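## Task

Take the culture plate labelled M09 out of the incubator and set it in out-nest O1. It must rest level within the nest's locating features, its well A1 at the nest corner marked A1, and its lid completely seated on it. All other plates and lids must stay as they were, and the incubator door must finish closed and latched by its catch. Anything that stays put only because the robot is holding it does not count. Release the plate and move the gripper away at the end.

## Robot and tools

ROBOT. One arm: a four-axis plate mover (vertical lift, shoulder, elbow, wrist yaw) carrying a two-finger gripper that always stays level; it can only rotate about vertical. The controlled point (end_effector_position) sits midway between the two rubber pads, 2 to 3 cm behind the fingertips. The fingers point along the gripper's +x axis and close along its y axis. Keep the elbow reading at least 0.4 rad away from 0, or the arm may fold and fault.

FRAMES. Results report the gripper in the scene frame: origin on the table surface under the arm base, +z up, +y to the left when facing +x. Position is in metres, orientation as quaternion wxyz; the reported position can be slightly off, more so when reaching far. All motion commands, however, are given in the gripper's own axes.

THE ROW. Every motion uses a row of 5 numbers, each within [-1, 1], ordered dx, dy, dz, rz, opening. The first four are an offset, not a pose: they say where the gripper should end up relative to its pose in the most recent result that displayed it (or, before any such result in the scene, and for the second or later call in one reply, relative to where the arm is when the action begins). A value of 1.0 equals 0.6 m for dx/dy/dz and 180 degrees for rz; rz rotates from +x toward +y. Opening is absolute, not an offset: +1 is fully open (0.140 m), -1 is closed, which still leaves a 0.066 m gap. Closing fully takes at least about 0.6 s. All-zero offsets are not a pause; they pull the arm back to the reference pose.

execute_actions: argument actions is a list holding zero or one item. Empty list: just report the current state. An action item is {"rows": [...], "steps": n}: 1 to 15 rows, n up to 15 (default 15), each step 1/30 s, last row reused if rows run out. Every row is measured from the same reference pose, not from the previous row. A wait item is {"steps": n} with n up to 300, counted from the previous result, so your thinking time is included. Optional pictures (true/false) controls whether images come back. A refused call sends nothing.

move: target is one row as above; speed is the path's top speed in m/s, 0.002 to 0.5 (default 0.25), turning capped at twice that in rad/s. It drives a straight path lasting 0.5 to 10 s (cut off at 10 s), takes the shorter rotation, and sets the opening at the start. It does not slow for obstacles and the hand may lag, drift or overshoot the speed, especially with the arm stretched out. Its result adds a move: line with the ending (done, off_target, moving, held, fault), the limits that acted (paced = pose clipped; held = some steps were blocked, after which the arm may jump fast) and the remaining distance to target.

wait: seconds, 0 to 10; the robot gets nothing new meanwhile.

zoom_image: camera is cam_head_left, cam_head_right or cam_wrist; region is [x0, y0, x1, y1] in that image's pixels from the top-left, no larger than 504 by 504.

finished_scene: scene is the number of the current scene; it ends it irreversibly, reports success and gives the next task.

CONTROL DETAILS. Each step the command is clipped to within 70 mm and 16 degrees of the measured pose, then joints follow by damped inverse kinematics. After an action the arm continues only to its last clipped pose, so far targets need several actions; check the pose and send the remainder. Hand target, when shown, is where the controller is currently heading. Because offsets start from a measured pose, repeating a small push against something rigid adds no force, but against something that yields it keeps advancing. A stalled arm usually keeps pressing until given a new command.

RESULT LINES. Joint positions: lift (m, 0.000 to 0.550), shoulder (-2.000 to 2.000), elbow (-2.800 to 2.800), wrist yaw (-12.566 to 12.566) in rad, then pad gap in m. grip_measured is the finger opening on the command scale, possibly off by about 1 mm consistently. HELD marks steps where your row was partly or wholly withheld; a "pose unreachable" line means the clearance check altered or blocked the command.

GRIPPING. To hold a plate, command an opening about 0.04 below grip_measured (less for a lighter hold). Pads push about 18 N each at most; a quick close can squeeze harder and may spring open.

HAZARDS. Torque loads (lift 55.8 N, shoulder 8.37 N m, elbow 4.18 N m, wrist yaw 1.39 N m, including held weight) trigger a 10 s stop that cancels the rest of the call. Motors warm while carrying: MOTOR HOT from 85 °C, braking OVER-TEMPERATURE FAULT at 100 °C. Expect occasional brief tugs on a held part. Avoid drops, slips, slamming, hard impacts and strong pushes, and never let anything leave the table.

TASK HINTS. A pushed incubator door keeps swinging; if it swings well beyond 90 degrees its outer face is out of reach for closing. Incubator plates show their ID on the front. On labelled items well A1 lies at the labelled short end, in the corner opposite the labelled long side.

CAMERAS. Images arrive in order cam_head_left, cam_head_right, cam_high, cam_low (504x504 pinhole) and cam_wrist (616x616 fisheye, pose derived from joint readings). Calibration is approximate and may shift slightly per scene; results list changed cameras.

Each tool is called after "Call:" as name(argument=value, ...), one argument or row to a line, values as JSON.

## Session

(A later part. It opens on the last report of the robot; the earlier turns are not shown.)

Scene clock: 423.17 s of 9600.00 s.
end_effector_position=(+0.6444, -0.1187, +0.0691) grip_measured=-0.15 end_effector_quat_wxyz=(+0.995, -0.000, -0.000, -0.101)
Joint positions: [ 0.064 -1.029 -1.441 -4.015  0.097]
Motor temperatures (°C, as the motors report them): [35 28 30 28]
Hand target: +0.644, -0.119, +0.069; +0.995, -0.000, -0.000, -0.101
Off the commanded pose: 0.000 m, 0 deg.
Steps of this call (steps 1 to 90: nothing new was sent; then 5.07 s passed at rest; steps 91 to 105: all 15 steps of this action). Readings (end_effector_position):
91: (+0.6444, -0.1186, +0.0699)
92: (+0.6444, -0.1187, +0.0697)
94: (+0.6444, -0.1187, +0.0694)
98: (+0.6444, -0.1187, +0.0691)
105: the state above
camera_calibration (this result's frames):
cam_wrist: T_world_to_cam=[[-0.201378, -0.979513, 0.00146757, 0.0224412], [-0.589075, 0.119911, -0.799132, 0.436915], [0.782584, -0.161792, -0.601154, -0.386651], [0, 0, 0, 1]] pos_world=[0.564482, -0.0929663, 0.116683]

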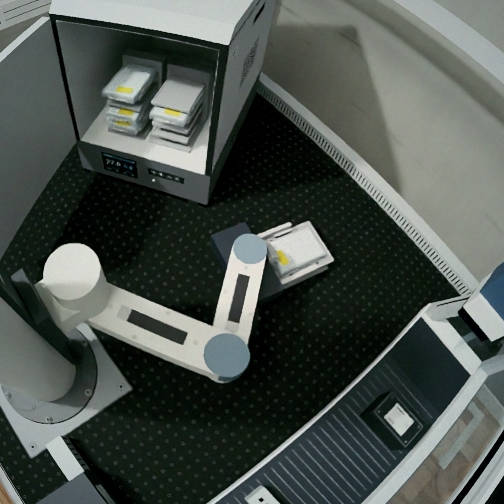

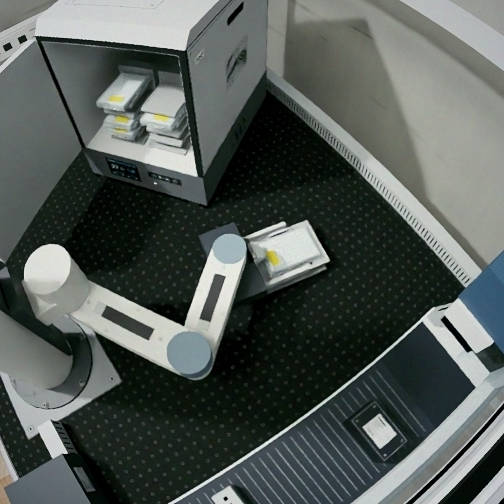

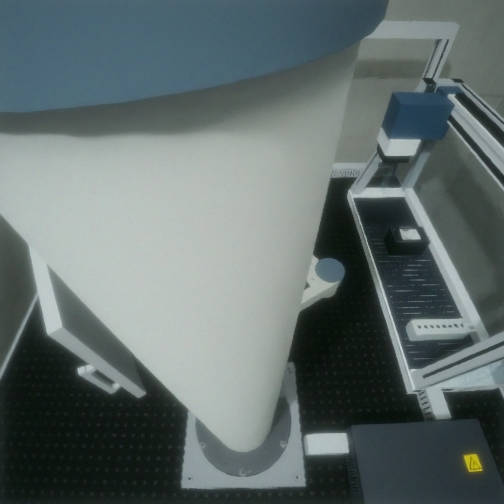

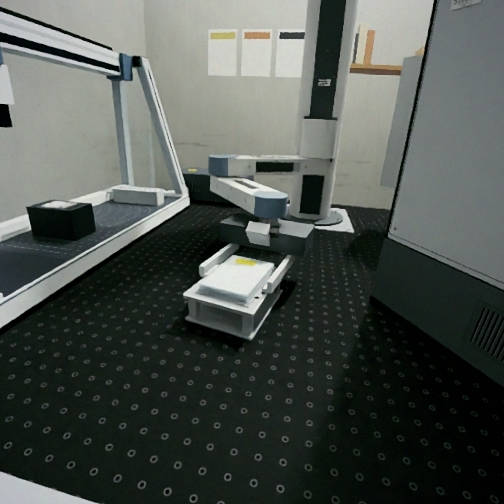

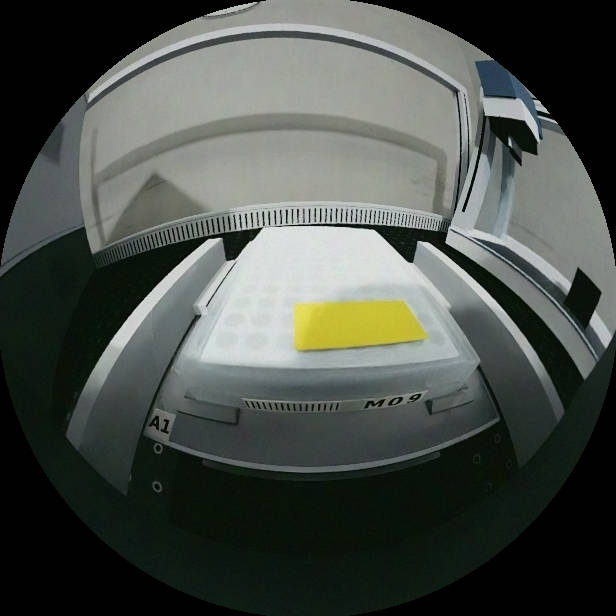

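Call:
move(
  target=[0.0, 0.0, 0.0583, 0.0, -0.1],
  speed=0.2,
)

Call:
move(
  target=[-0.5060, 0.4383, 0.6557, 0.0645, -1.0],
  speed=0.4,
)

Scene clock: 495.77 s of 9600.00 s.
end_effector_position=(+0.6444, -0.1187, +0.1041) grip_measured=-0.10 end_effector_quat_wxyz=(+0.995, -0.000, -0.000, -0.101)
Joint positions: [ 0.099 -1.029 -1.441 -4.015  0.099]
Motor temperatures (°C, as the motors report them): [35 28 30 28]
Hand target: +0.644, -0.119, +0.104; +0.995, -0.000, -0.000, -0.101
Off the commanded pose: 0.000 m, 0 deg.
After step 90, 68.90 s passed at rest.
move: done
camera_calibration (this result's frames):
cam_wrist: T_world_to_cam=[[-0.201421, -0.979504, 0.00146757, 0.0224056], [-0.58907, 0.119936, -0.799132, 0.464904], [0.782577, -0.161826, -0.601154, -0.365605], [0, 0, 0, 1]] pos_world=[0.564488, -0.0929769, 0.151702]

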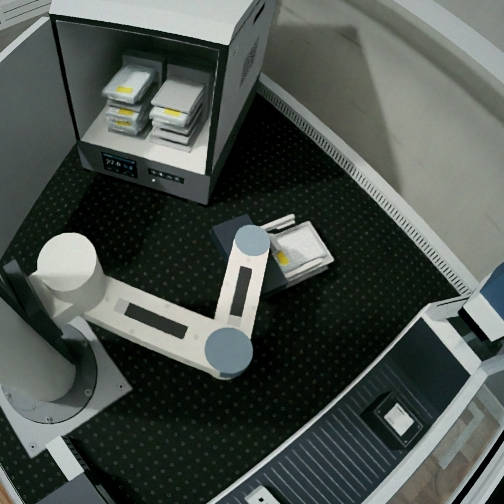

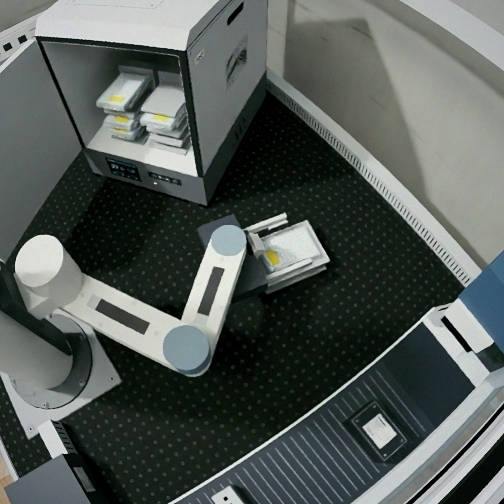

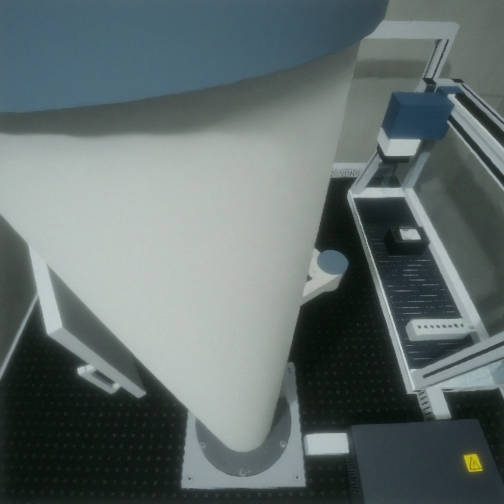

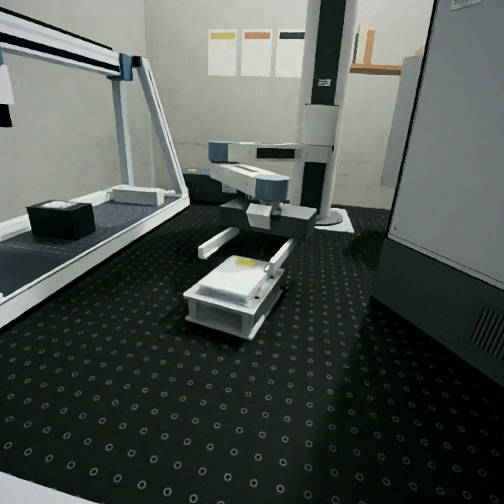

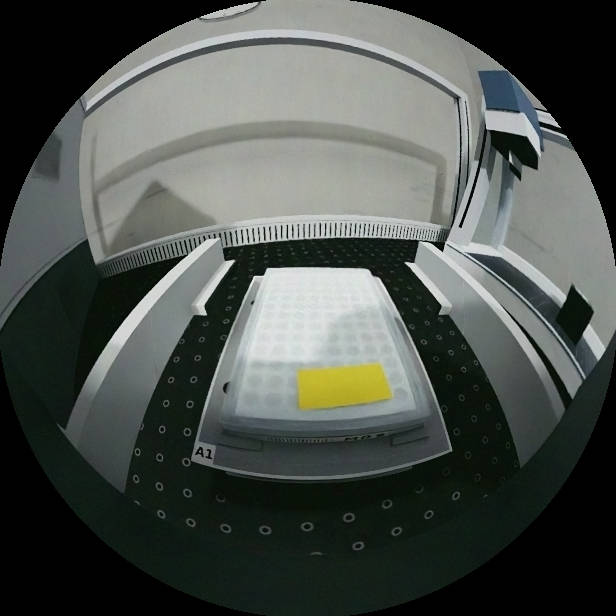

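Scene clock: 497.70 s of 9600.00 s.
end_effector_position=(+0.3998, +0.2000, +0.4975) grip_measured=-1.00 end_effector_quat_wxyz=(+1.000, -0.000, -0.000, +0.001)
Joint positions: [ 0.493  0.192 -0.849 -5.625  0.066]
Motor temperatures (°C, as the motors report them): [35 28 30 28]
Hand target: +0.400, +0.200, +0.497; +1.000, -0.000, -0.000, +0.001
Off the commanded pose: 0.000 m, 0 deg.
move: done
camera_calibration (this result's frames):
cam_wrist: T_world_to_cam=[[-0.0000481483, -0.999999, 0.00146757, 0.208347], [-0.601155, -0.00114384, -0.799132, 0.626124], [0.799133, -0.000920715, -0.601154, 0.0750387], [0, 0, 0, 1]] pos_world=[0.316441, 0.209132, 0.54516]

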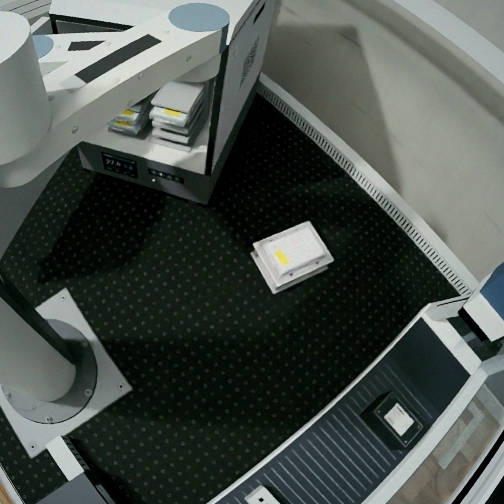

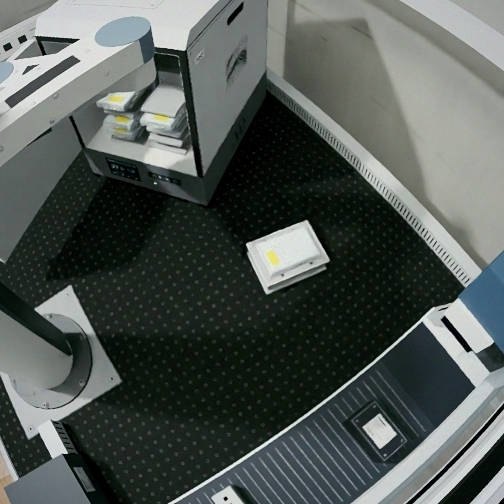

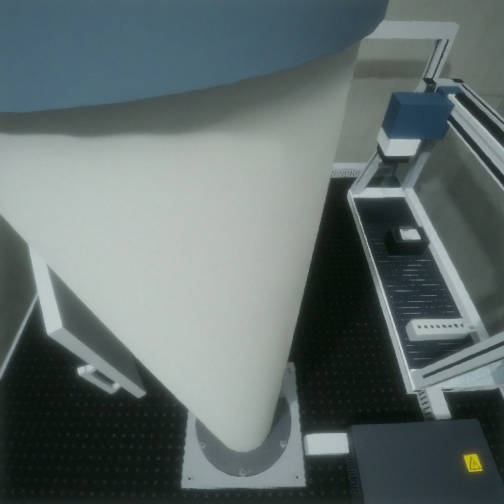

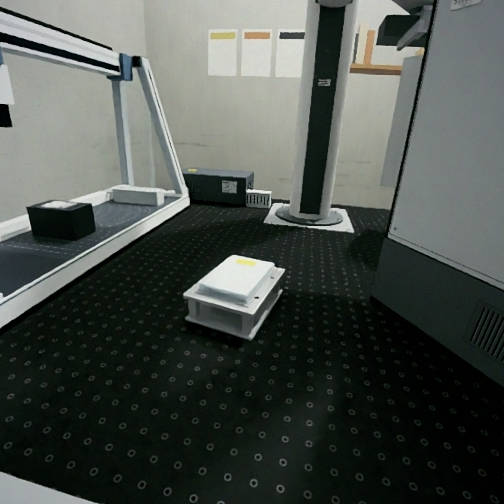

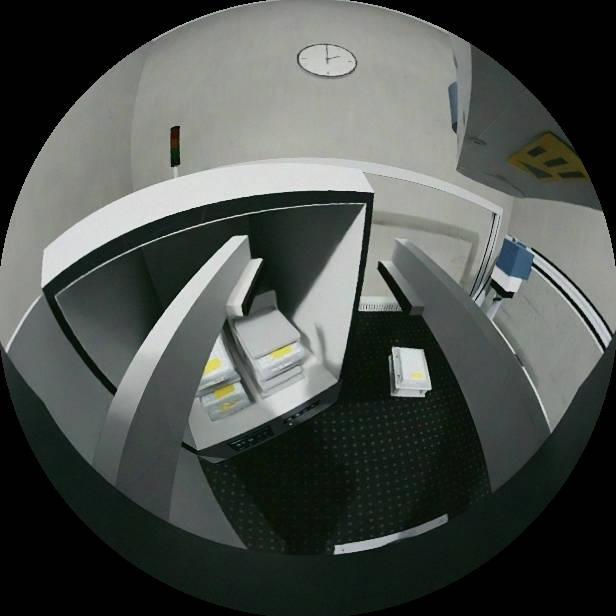

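Call:
zoom_image(
  camera="cam_wrist",
  region=[0, 235, 120, 375],
)

Call:
zoom_image(
  camera="cam_wrist",
  region=[300, 150, 400, 250],
)

Call:
zoom_image(
  camera="cam_head_right",
  region=[235, 210, 340, 300],
)

Call:
zoom_image(
  camera="cam_low",
  region=[175, 245, 295, 335],
)

Region (0, 235, 120, 375) of cam_wrist's 616x616 image, scaled by 3.600, with more detail than that image has; it fills the left 432 columns of this view, and the rest is white.

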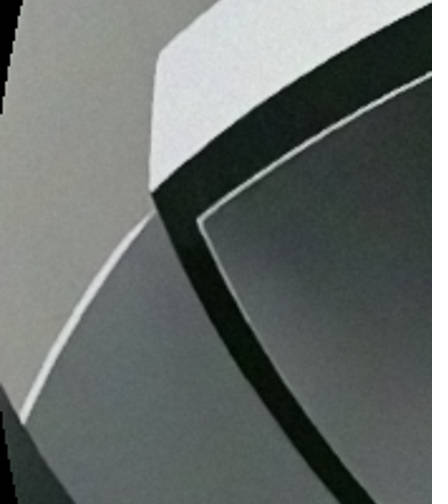

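Region (300, 150, 400, 250) of cam_wrist's 616x616 image, scaled by 5.040, with more detail than that image has.

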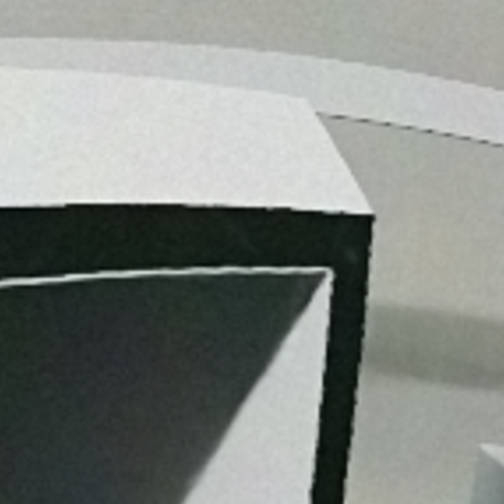

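Region (235, 210, 340, 300) of cam_head_right's 504x504 image, scaled by 4.800, with more detail than that image has; it fills the top 432 rows of this view, and the rest is white.

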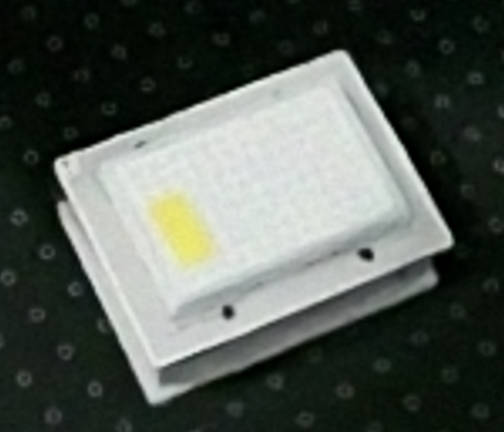

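Region (175, 245, 295, 335) of cam_low's 504x504 image, scaled by 4.200, with more detail than that image has; it fills the top 378 rows of this view, and the rest is white.

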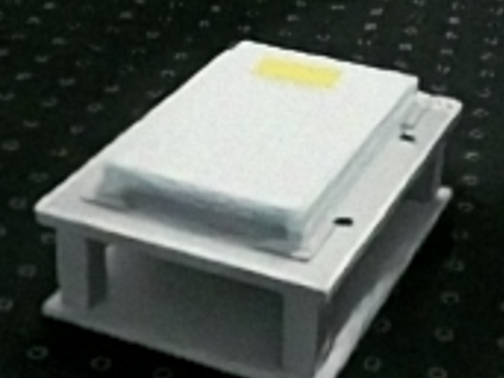

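Call:
execute_actions(
  actions=[],
)

Scene clock: 517.70 s of 9600.00 s.
end_effector_position=(+0.3999, +0.2000, +0.4975) grip_measured=-1.00 end_effector_quat_wxyz=(+1.000, -0.000, -0.000, +0.001)
Joint positions: [ 0.493  0.191 -0.849 -5.625  0.066]
Motor temperatures (°C, as the motors report them): [35 28 30 28]
Hand target: +0.400, +0.200, +0.497; +1.000, -0.000, -0.000, +0.001
Off the commanded pose: 0.000 m, 0 deg.
Steps of this call (steps 1 to 90: nothing new was sent; then 17.00 s passed at rest). Readings (end_effector_position):
1: (+0.3999, +0.2000, +0.4975)
2: (+0.3999, +0.2000, +0.4975)
4: (+0.3999, +0.2000, +0.4975)
8: (+0.3999, +0.2000, +0.4975)
90: the state above
camera_calibration (this result's frames):
cam_wrist: T_world_to_cam=[[-0.0000564929, -0.999999, 0.00146757, 0.20834], [-0.601155, -0.00113883, -0.799132, 0.626124], [0.799133, -0.000927384, -0.601154, 0.0750364], [0, 0, 0, 1]] pos_world=[0.316445, 0.209122, 0.545158]

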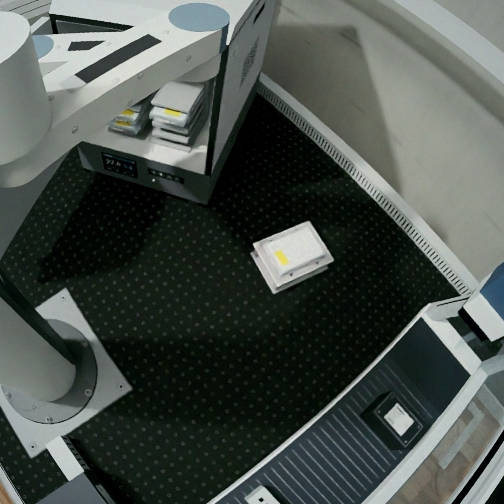

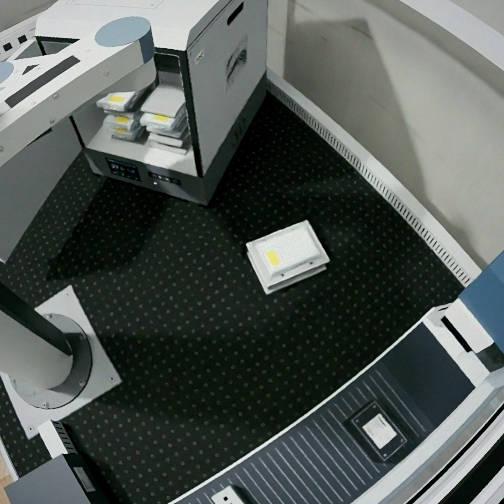

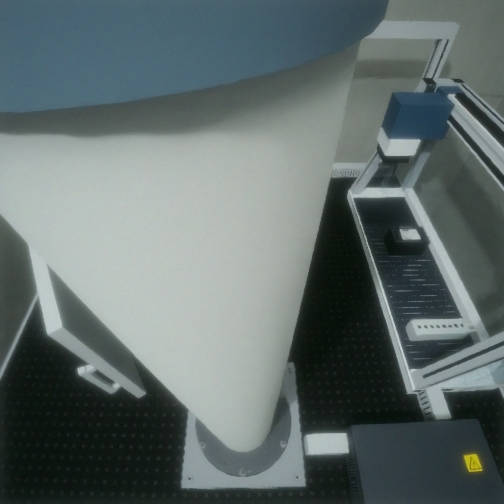

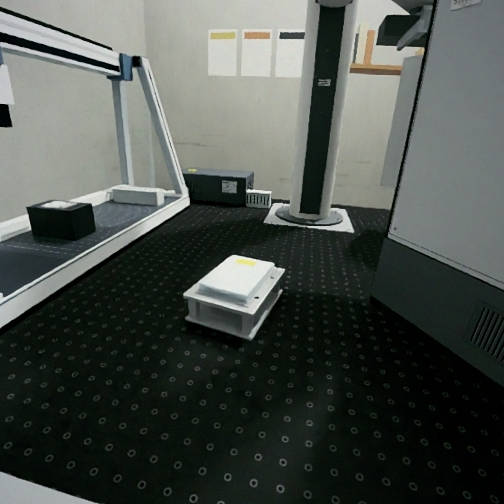

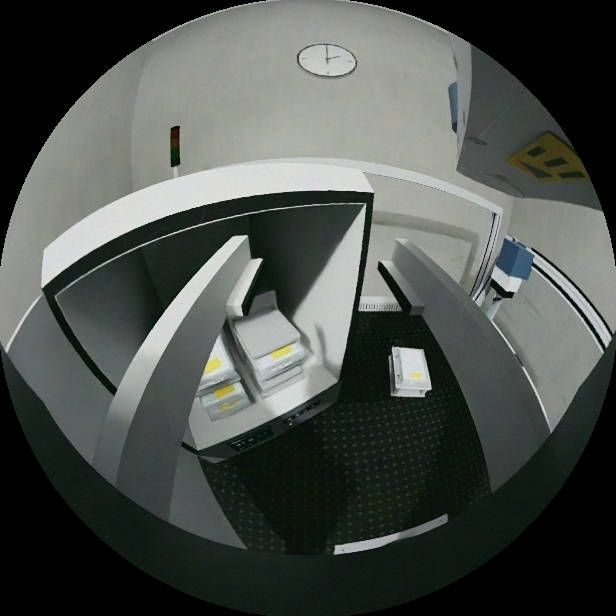

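Call:
move(
  target=[0, 0, 0.0917, 0, -1],
  speed=0.2,
)

Call:
move(
  target=[-0.4932, 0.3208, 0, 0, -1],
  speed=0.2,
)

Scene clock: 619.80 s of 9600.00 s.
end_effector_position=(+0.3999, +0.2000, +0.5526) grip_measured=-1.00 end_effector_quat_wxyz=(+1.000, -0.000, -0.000, +0.001)
Joint positions: [ 0.548  0.191 -0.849 -5.625  0.066]
Motor temperatures (°C, as the motors report them): [34 28 30 28]
Hand target: +0.400, +0.200, +0.553; +1.000, -0.000, -0.000, +0.001
Off the commanded pose: 0.000 m, 0 deg.
After step 90, 98.37 s passed at rest.
move: done
camera_calibration (this result's frames):
cam_wrist: T_world_to_cam=[[-0.0000798579, -0.999999, 0.00146757, 0.208273], [-0.601155, -0.00112478, -0.799132, 0.670122], [0.799133, -0.000946056, -0.601154, 0.108137], [0, 0, 0, 1]] pos_world=[0.316448, 0.209129, 0.600217]

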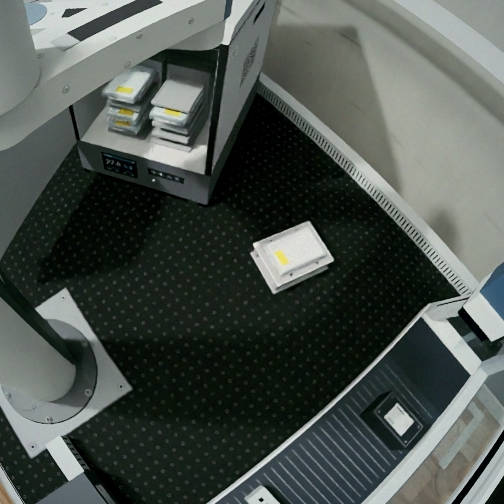

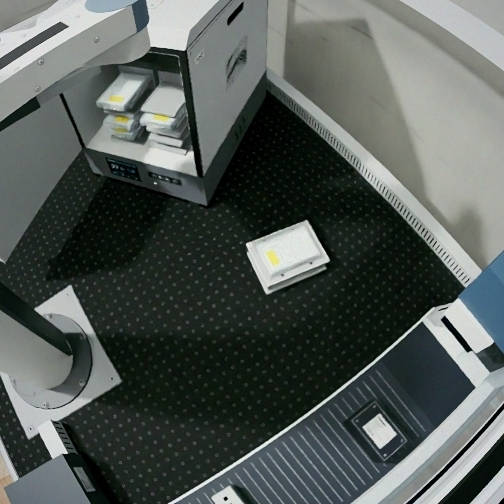

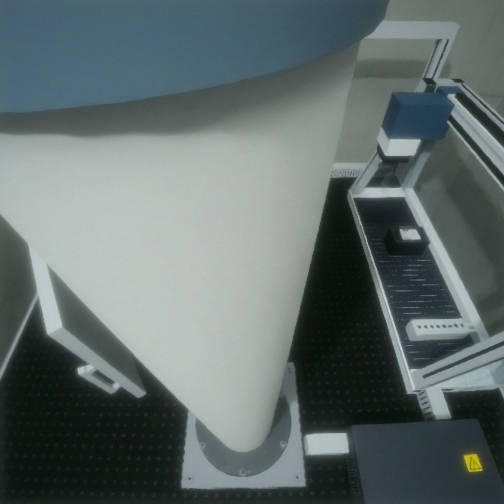

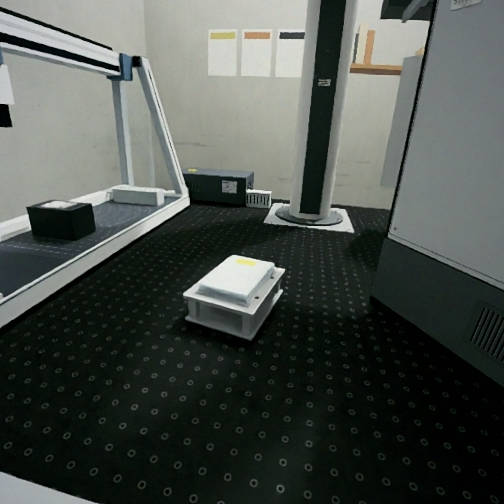

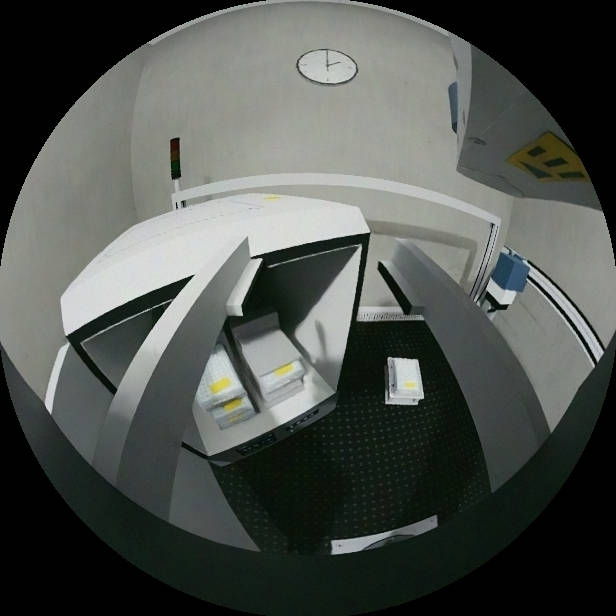

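Scene clock: 621.97 s of 9600.00 s.
end_effector_position=(+0.1038, +0.3924, +0.5526) grip_measured=-1.00 end_effector_quat_wxyz=(+1.000, -0.000, -0.000, +0.001)
Joint positions: [ 0.548  1.568 -2.054 -5.795  0.066]
Motor temperatures (°C, as the motors report them): [34 28 30 28]
Hand target: +0.104, +0.393, +0.553; +1.000, -0.000, -0.000, +0.001
Off the commanded pose: 0.000 m, 0 deg.
move: done
camera_calibration (this result's frames):
cam_wrist: T_world_to_cam=[[0.000119635, -0.999999, 0.00146757, 0.400624], [-0.601154, -0.00124471, -0.799132, 0.492416], [0.799133, -0.000786634, -0.601154, 0.344856], [0, 0, 0, 1]] pos_world=[0.0203842, 0.401507, 0.600229]

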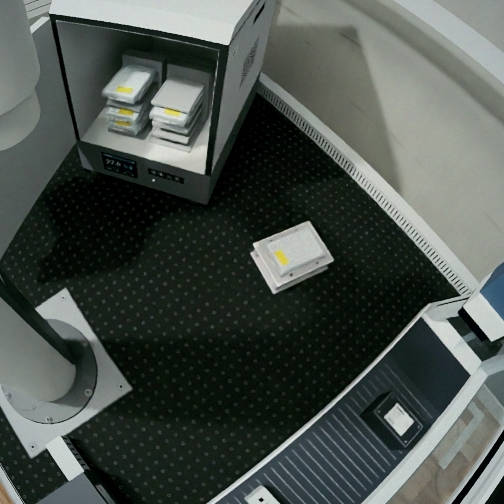

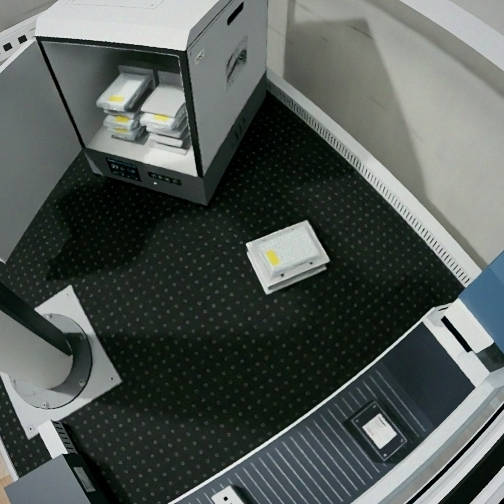

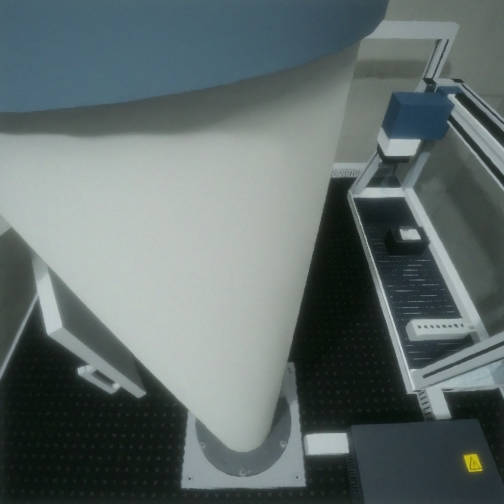

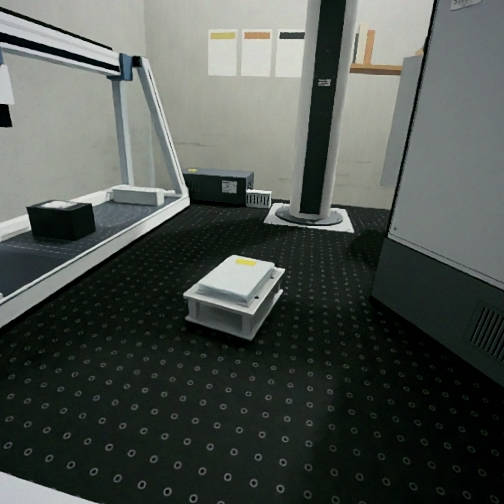

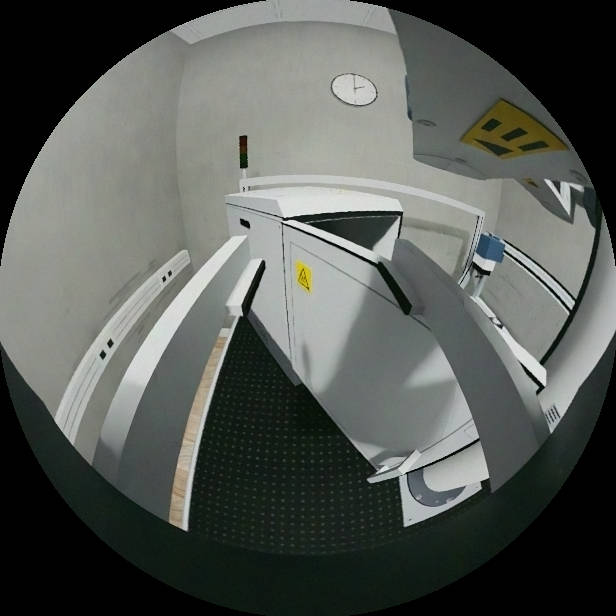

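Call:
zoom_image(
  camera="cam_wrist",
  region=[260, 180, 580, 420],
)

Region (260, 180, 580, 420) of cam_wrist's 616x616 image, scaled by 1.575, with more detail than that image has; it fills the top 378 rows of this view, and the rest is white.

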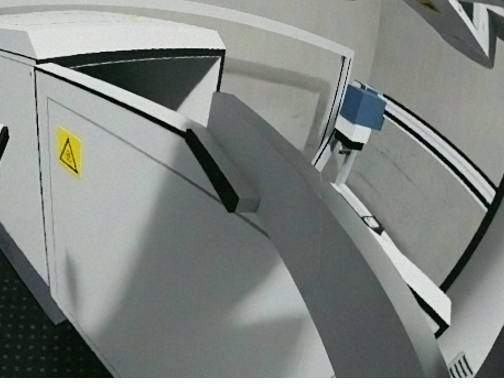

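Call:
move(
  target=[0.0252, -0.0393, -0.096, 0, -1],
  speed=0.15,
)

Scene clock: 649.27 s of 9600.00 s.
end_effector_position=(+0.1189, +0.3689, +0.4950) grip_measured=-1.00 end_effector_quat_wxyz=(+1.000, -0.000, -0.000, +0.001)
Joint positions: [ 0.49   1.476 -1.86  -5.898  0.066]
Motor temperatures (°C, as the motors report them): [35 28 30 28]
Hand target: +0.119, +0.369, +0.495; +1.000, -0.000, -0.000, +0.001
Off the commanded pose: 0.000 m, 0 deg.
After step 90, 23.53 s passed at rest.
move: done
camera_calibration (this result's frames):
cam_wrist: T_world_to_cam=[[0.000283488, -0.999999, 0.00146757, 0.37715], [-0.601154, -0.00134321, -0.799132, 0.455458], [0.799133, -0.000655694, -0.601154, 0.298049], [0, 0, 0, 1]] pos_world=[0.0355123, 0.377957, 0.542591]

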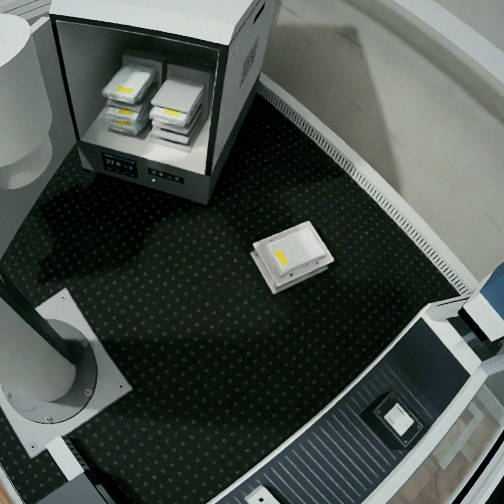

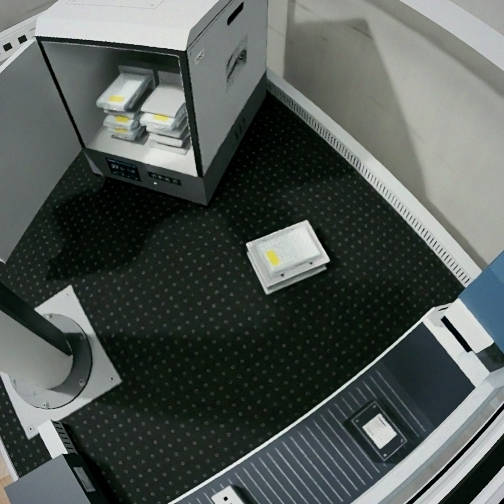

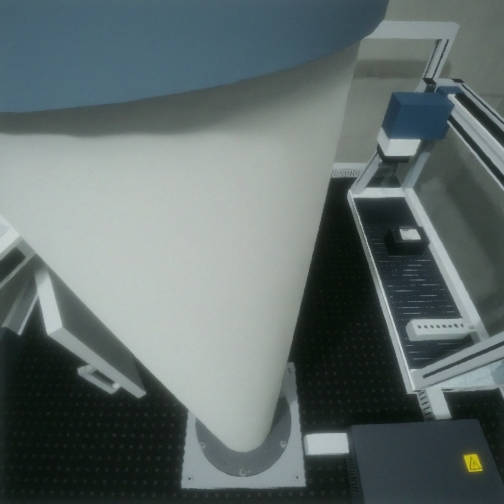

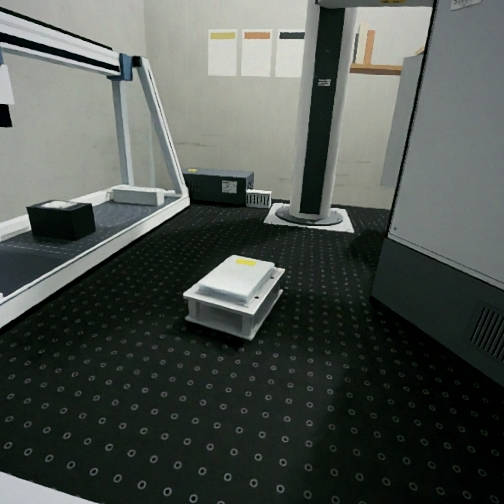

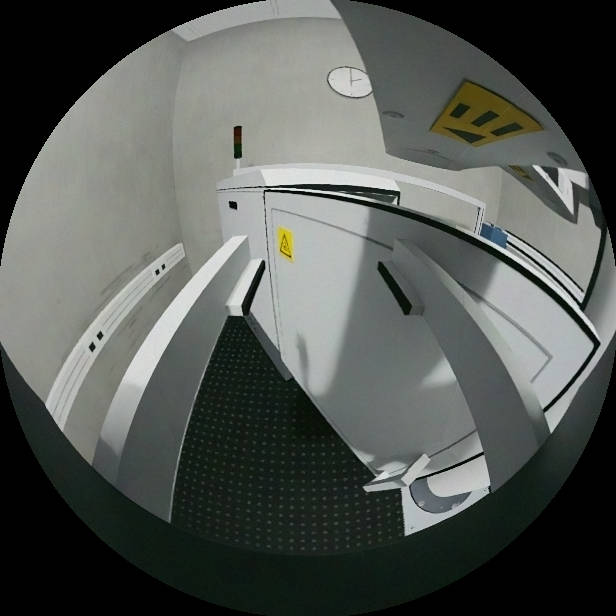

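Call:
move(
  target=[0.01714, -0.01583, 0, 0, -1],
  speed=0.025,
)

Call:
move(
  target=[0.2277, -0.2103, 0, 0, -1],
  speed=0.07,
)

Call:
wait(
  seconds=1.5,
)

Scene clock: 655.83 s of 9600.00 s.
end_effector_position=(+0.1292, +0.3595, +0.4950) grip_measured=-1.00 end_effector_quat_wxyz=(+1.000, -0.000, -0.000, +0.001)
Joint positions: [ 0.49   1.428 -1.777 -5.933  0.066]
Motor temperatures (°C, as the motors report them): [35 28 30 28]
Hand target: +0.129, +0.359, +0.495; +1.000, -0.000, -0.000, +0.001
Off the commanded pose: 0.000 m, 0 deg.
After step 90, 2.77 s passed at rest.
move: done
camera_calibration (this result's frames):
cam_wrist: T_world_to_cam=[[0.000504863, -0.999999, 0.00146757, 0.367672], [-0.601154, -0.00147629, -0.799132, 0.461664], [0.799133, -0.000478785, -0.601154, 0.289778], [0, 0, 0, 1]] pos_world=[0.0457741, 0.368492, 0.542592]

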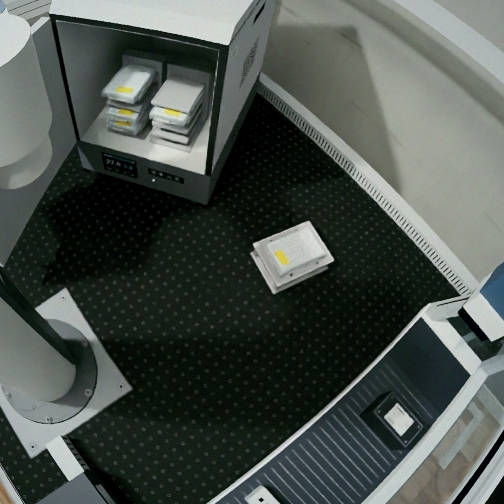

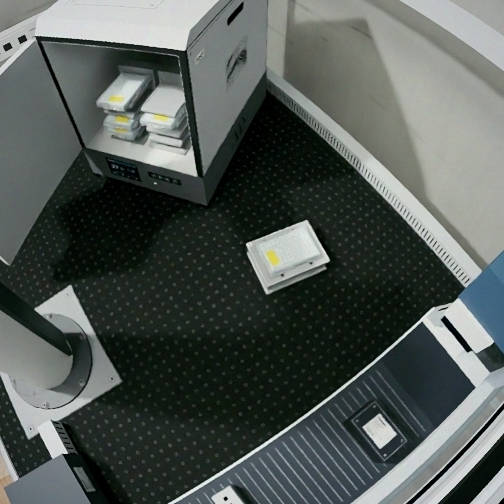

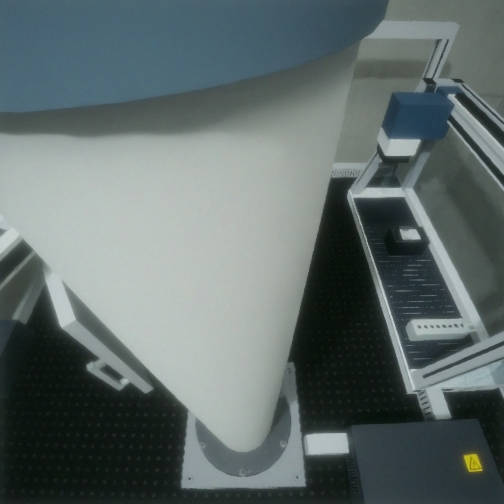

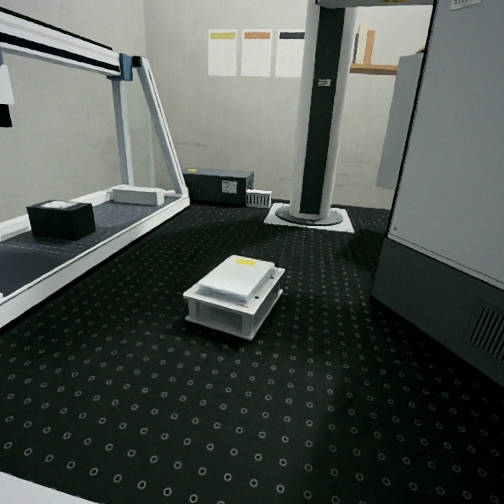

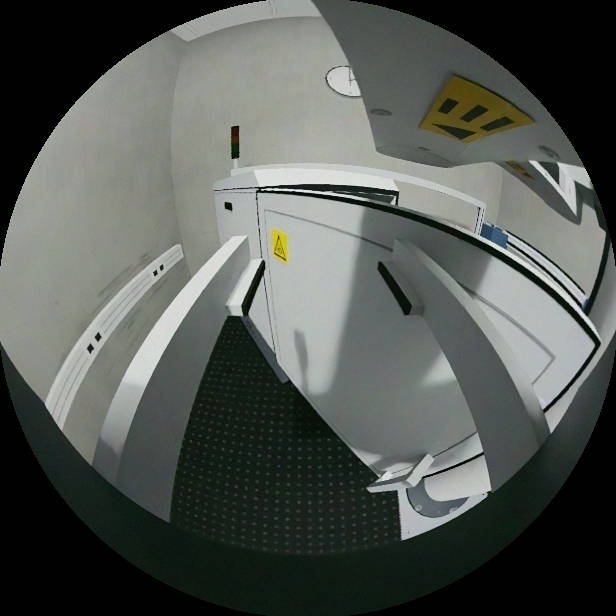

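Scene clock: 658.77 s of 9600.00 s.
end_effector_position=(+0.2659, +0.2333, +0.4950) grip_measured=-1.00 end_effector_quat_wxyz=(+1.000, -0.000, -0.000, +0.001)
Joint positions: [ 0.49   0.828 -0.94  -6.169  0.066]
Motor temperatures (°C, as the motors report them): [35 28 30 28]
Hand target: +0.266, +0.233, +0.495; +1.000, -0.000, -0.000, +0.001
Off the commanded pose: 0.000 m, 0 deg.
move: done
camera_calibration (this result's frames):
cam_wrist: T_world_to_cam=[[0.000483502, -0.999999, 0.00146757, 0.241487], [-0.601154, -0.00146345, -0.799132, 0.543683], [0.799133, -0.000495855, -0.601154, 0.180424], [0, 0, 0, 1]] pos_world=[0.182538, 0.242372, 0.542583]

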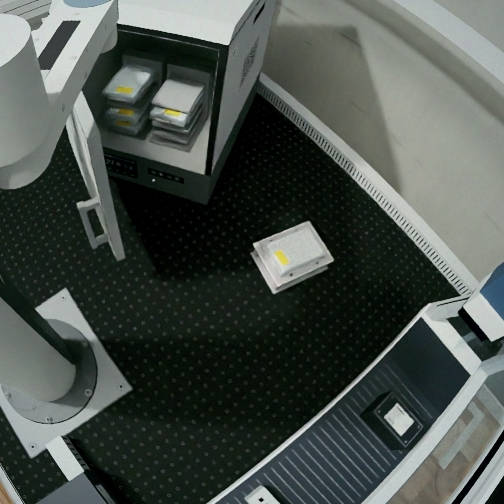

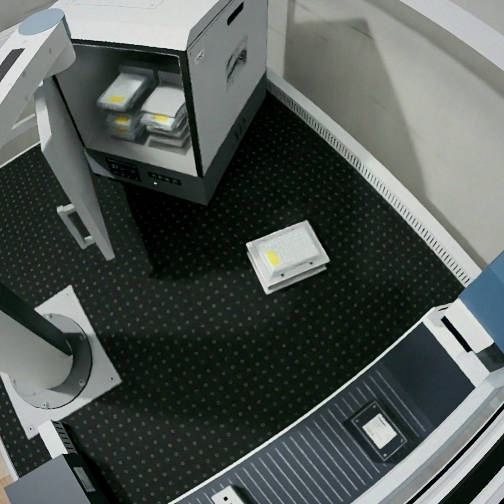

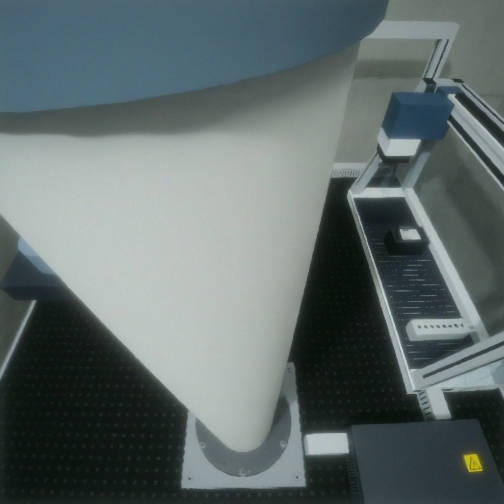

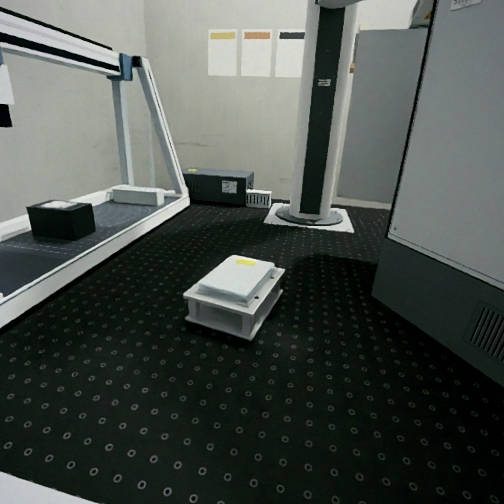

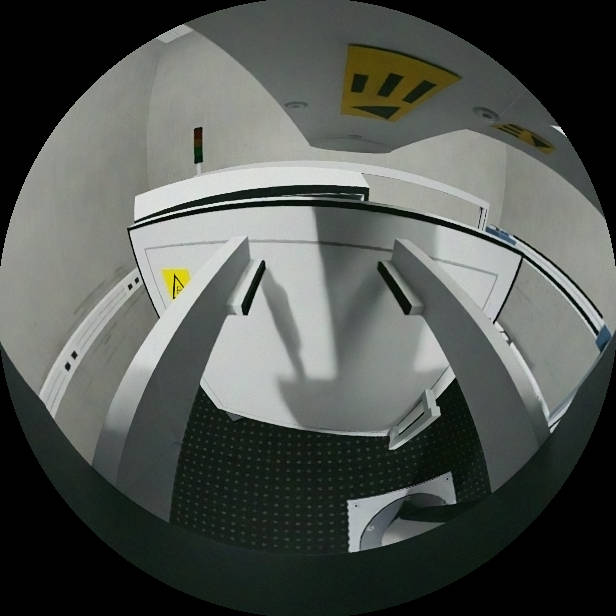

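Scene clock: 660.27 s of 9600.00 s.
end_effector_position=(+0.2659, +0.2333, +0.4950) grip_measured=-1.00 end_effector_quat_wxyz=(+1.000, -0.000, -0.000, +0.001)
Joint positions: [ 0.49   0.828 -0.94  -6.169  0.066]
Motor temperatures (°C, as the motors report them): [35 28 30 28]
Hand target: +0.266, +0.233, +0.495; +1.000, -0.000, -0.000, +0.001
Off the commanded pose: 0.000 m, 0 deg.
Steps of this call (steps 1 to 45: nothing new was sent). Readings (end_effector_position):
1: (+0.2659, +0.2333, +0.4950)
2: (+0.2659, +0.2333, +0.4950)
4: (+0.2659, +0.2333, +0.4950)
8: (+0.2659, +0.2333, +0.4950)
45: the state above
camera_calibration (this result's frames):
cam_wrist: T_world_to_cam=[[0.000482787, -0.999999, 0.00146757, 0.241487], [-0.601154, -0.00146302, -0.799132, 0.543683], [0.799133, -0.000496427, -0.601154, 0.180424], [0, 0, 0, 1]] pos_world=[0.182538, 0.242372, 0.542583]

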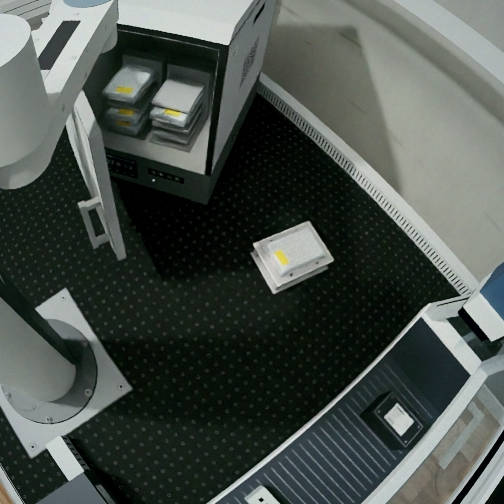

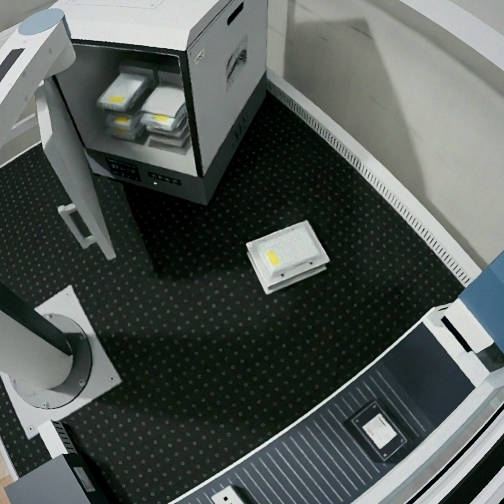

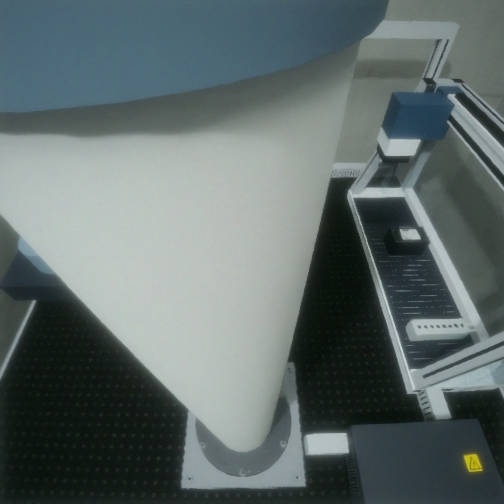

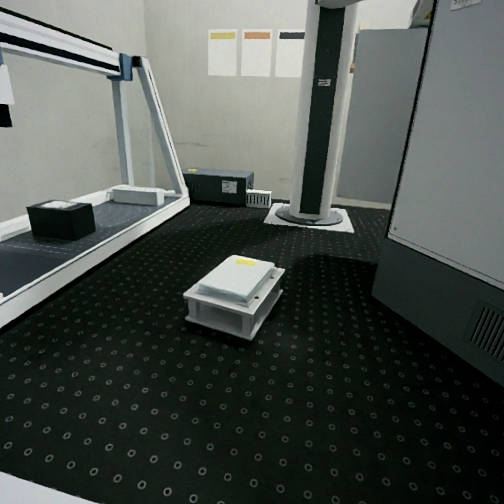

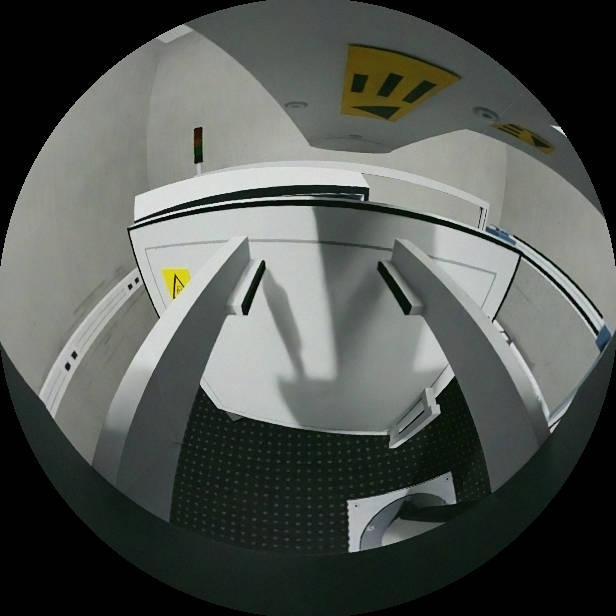

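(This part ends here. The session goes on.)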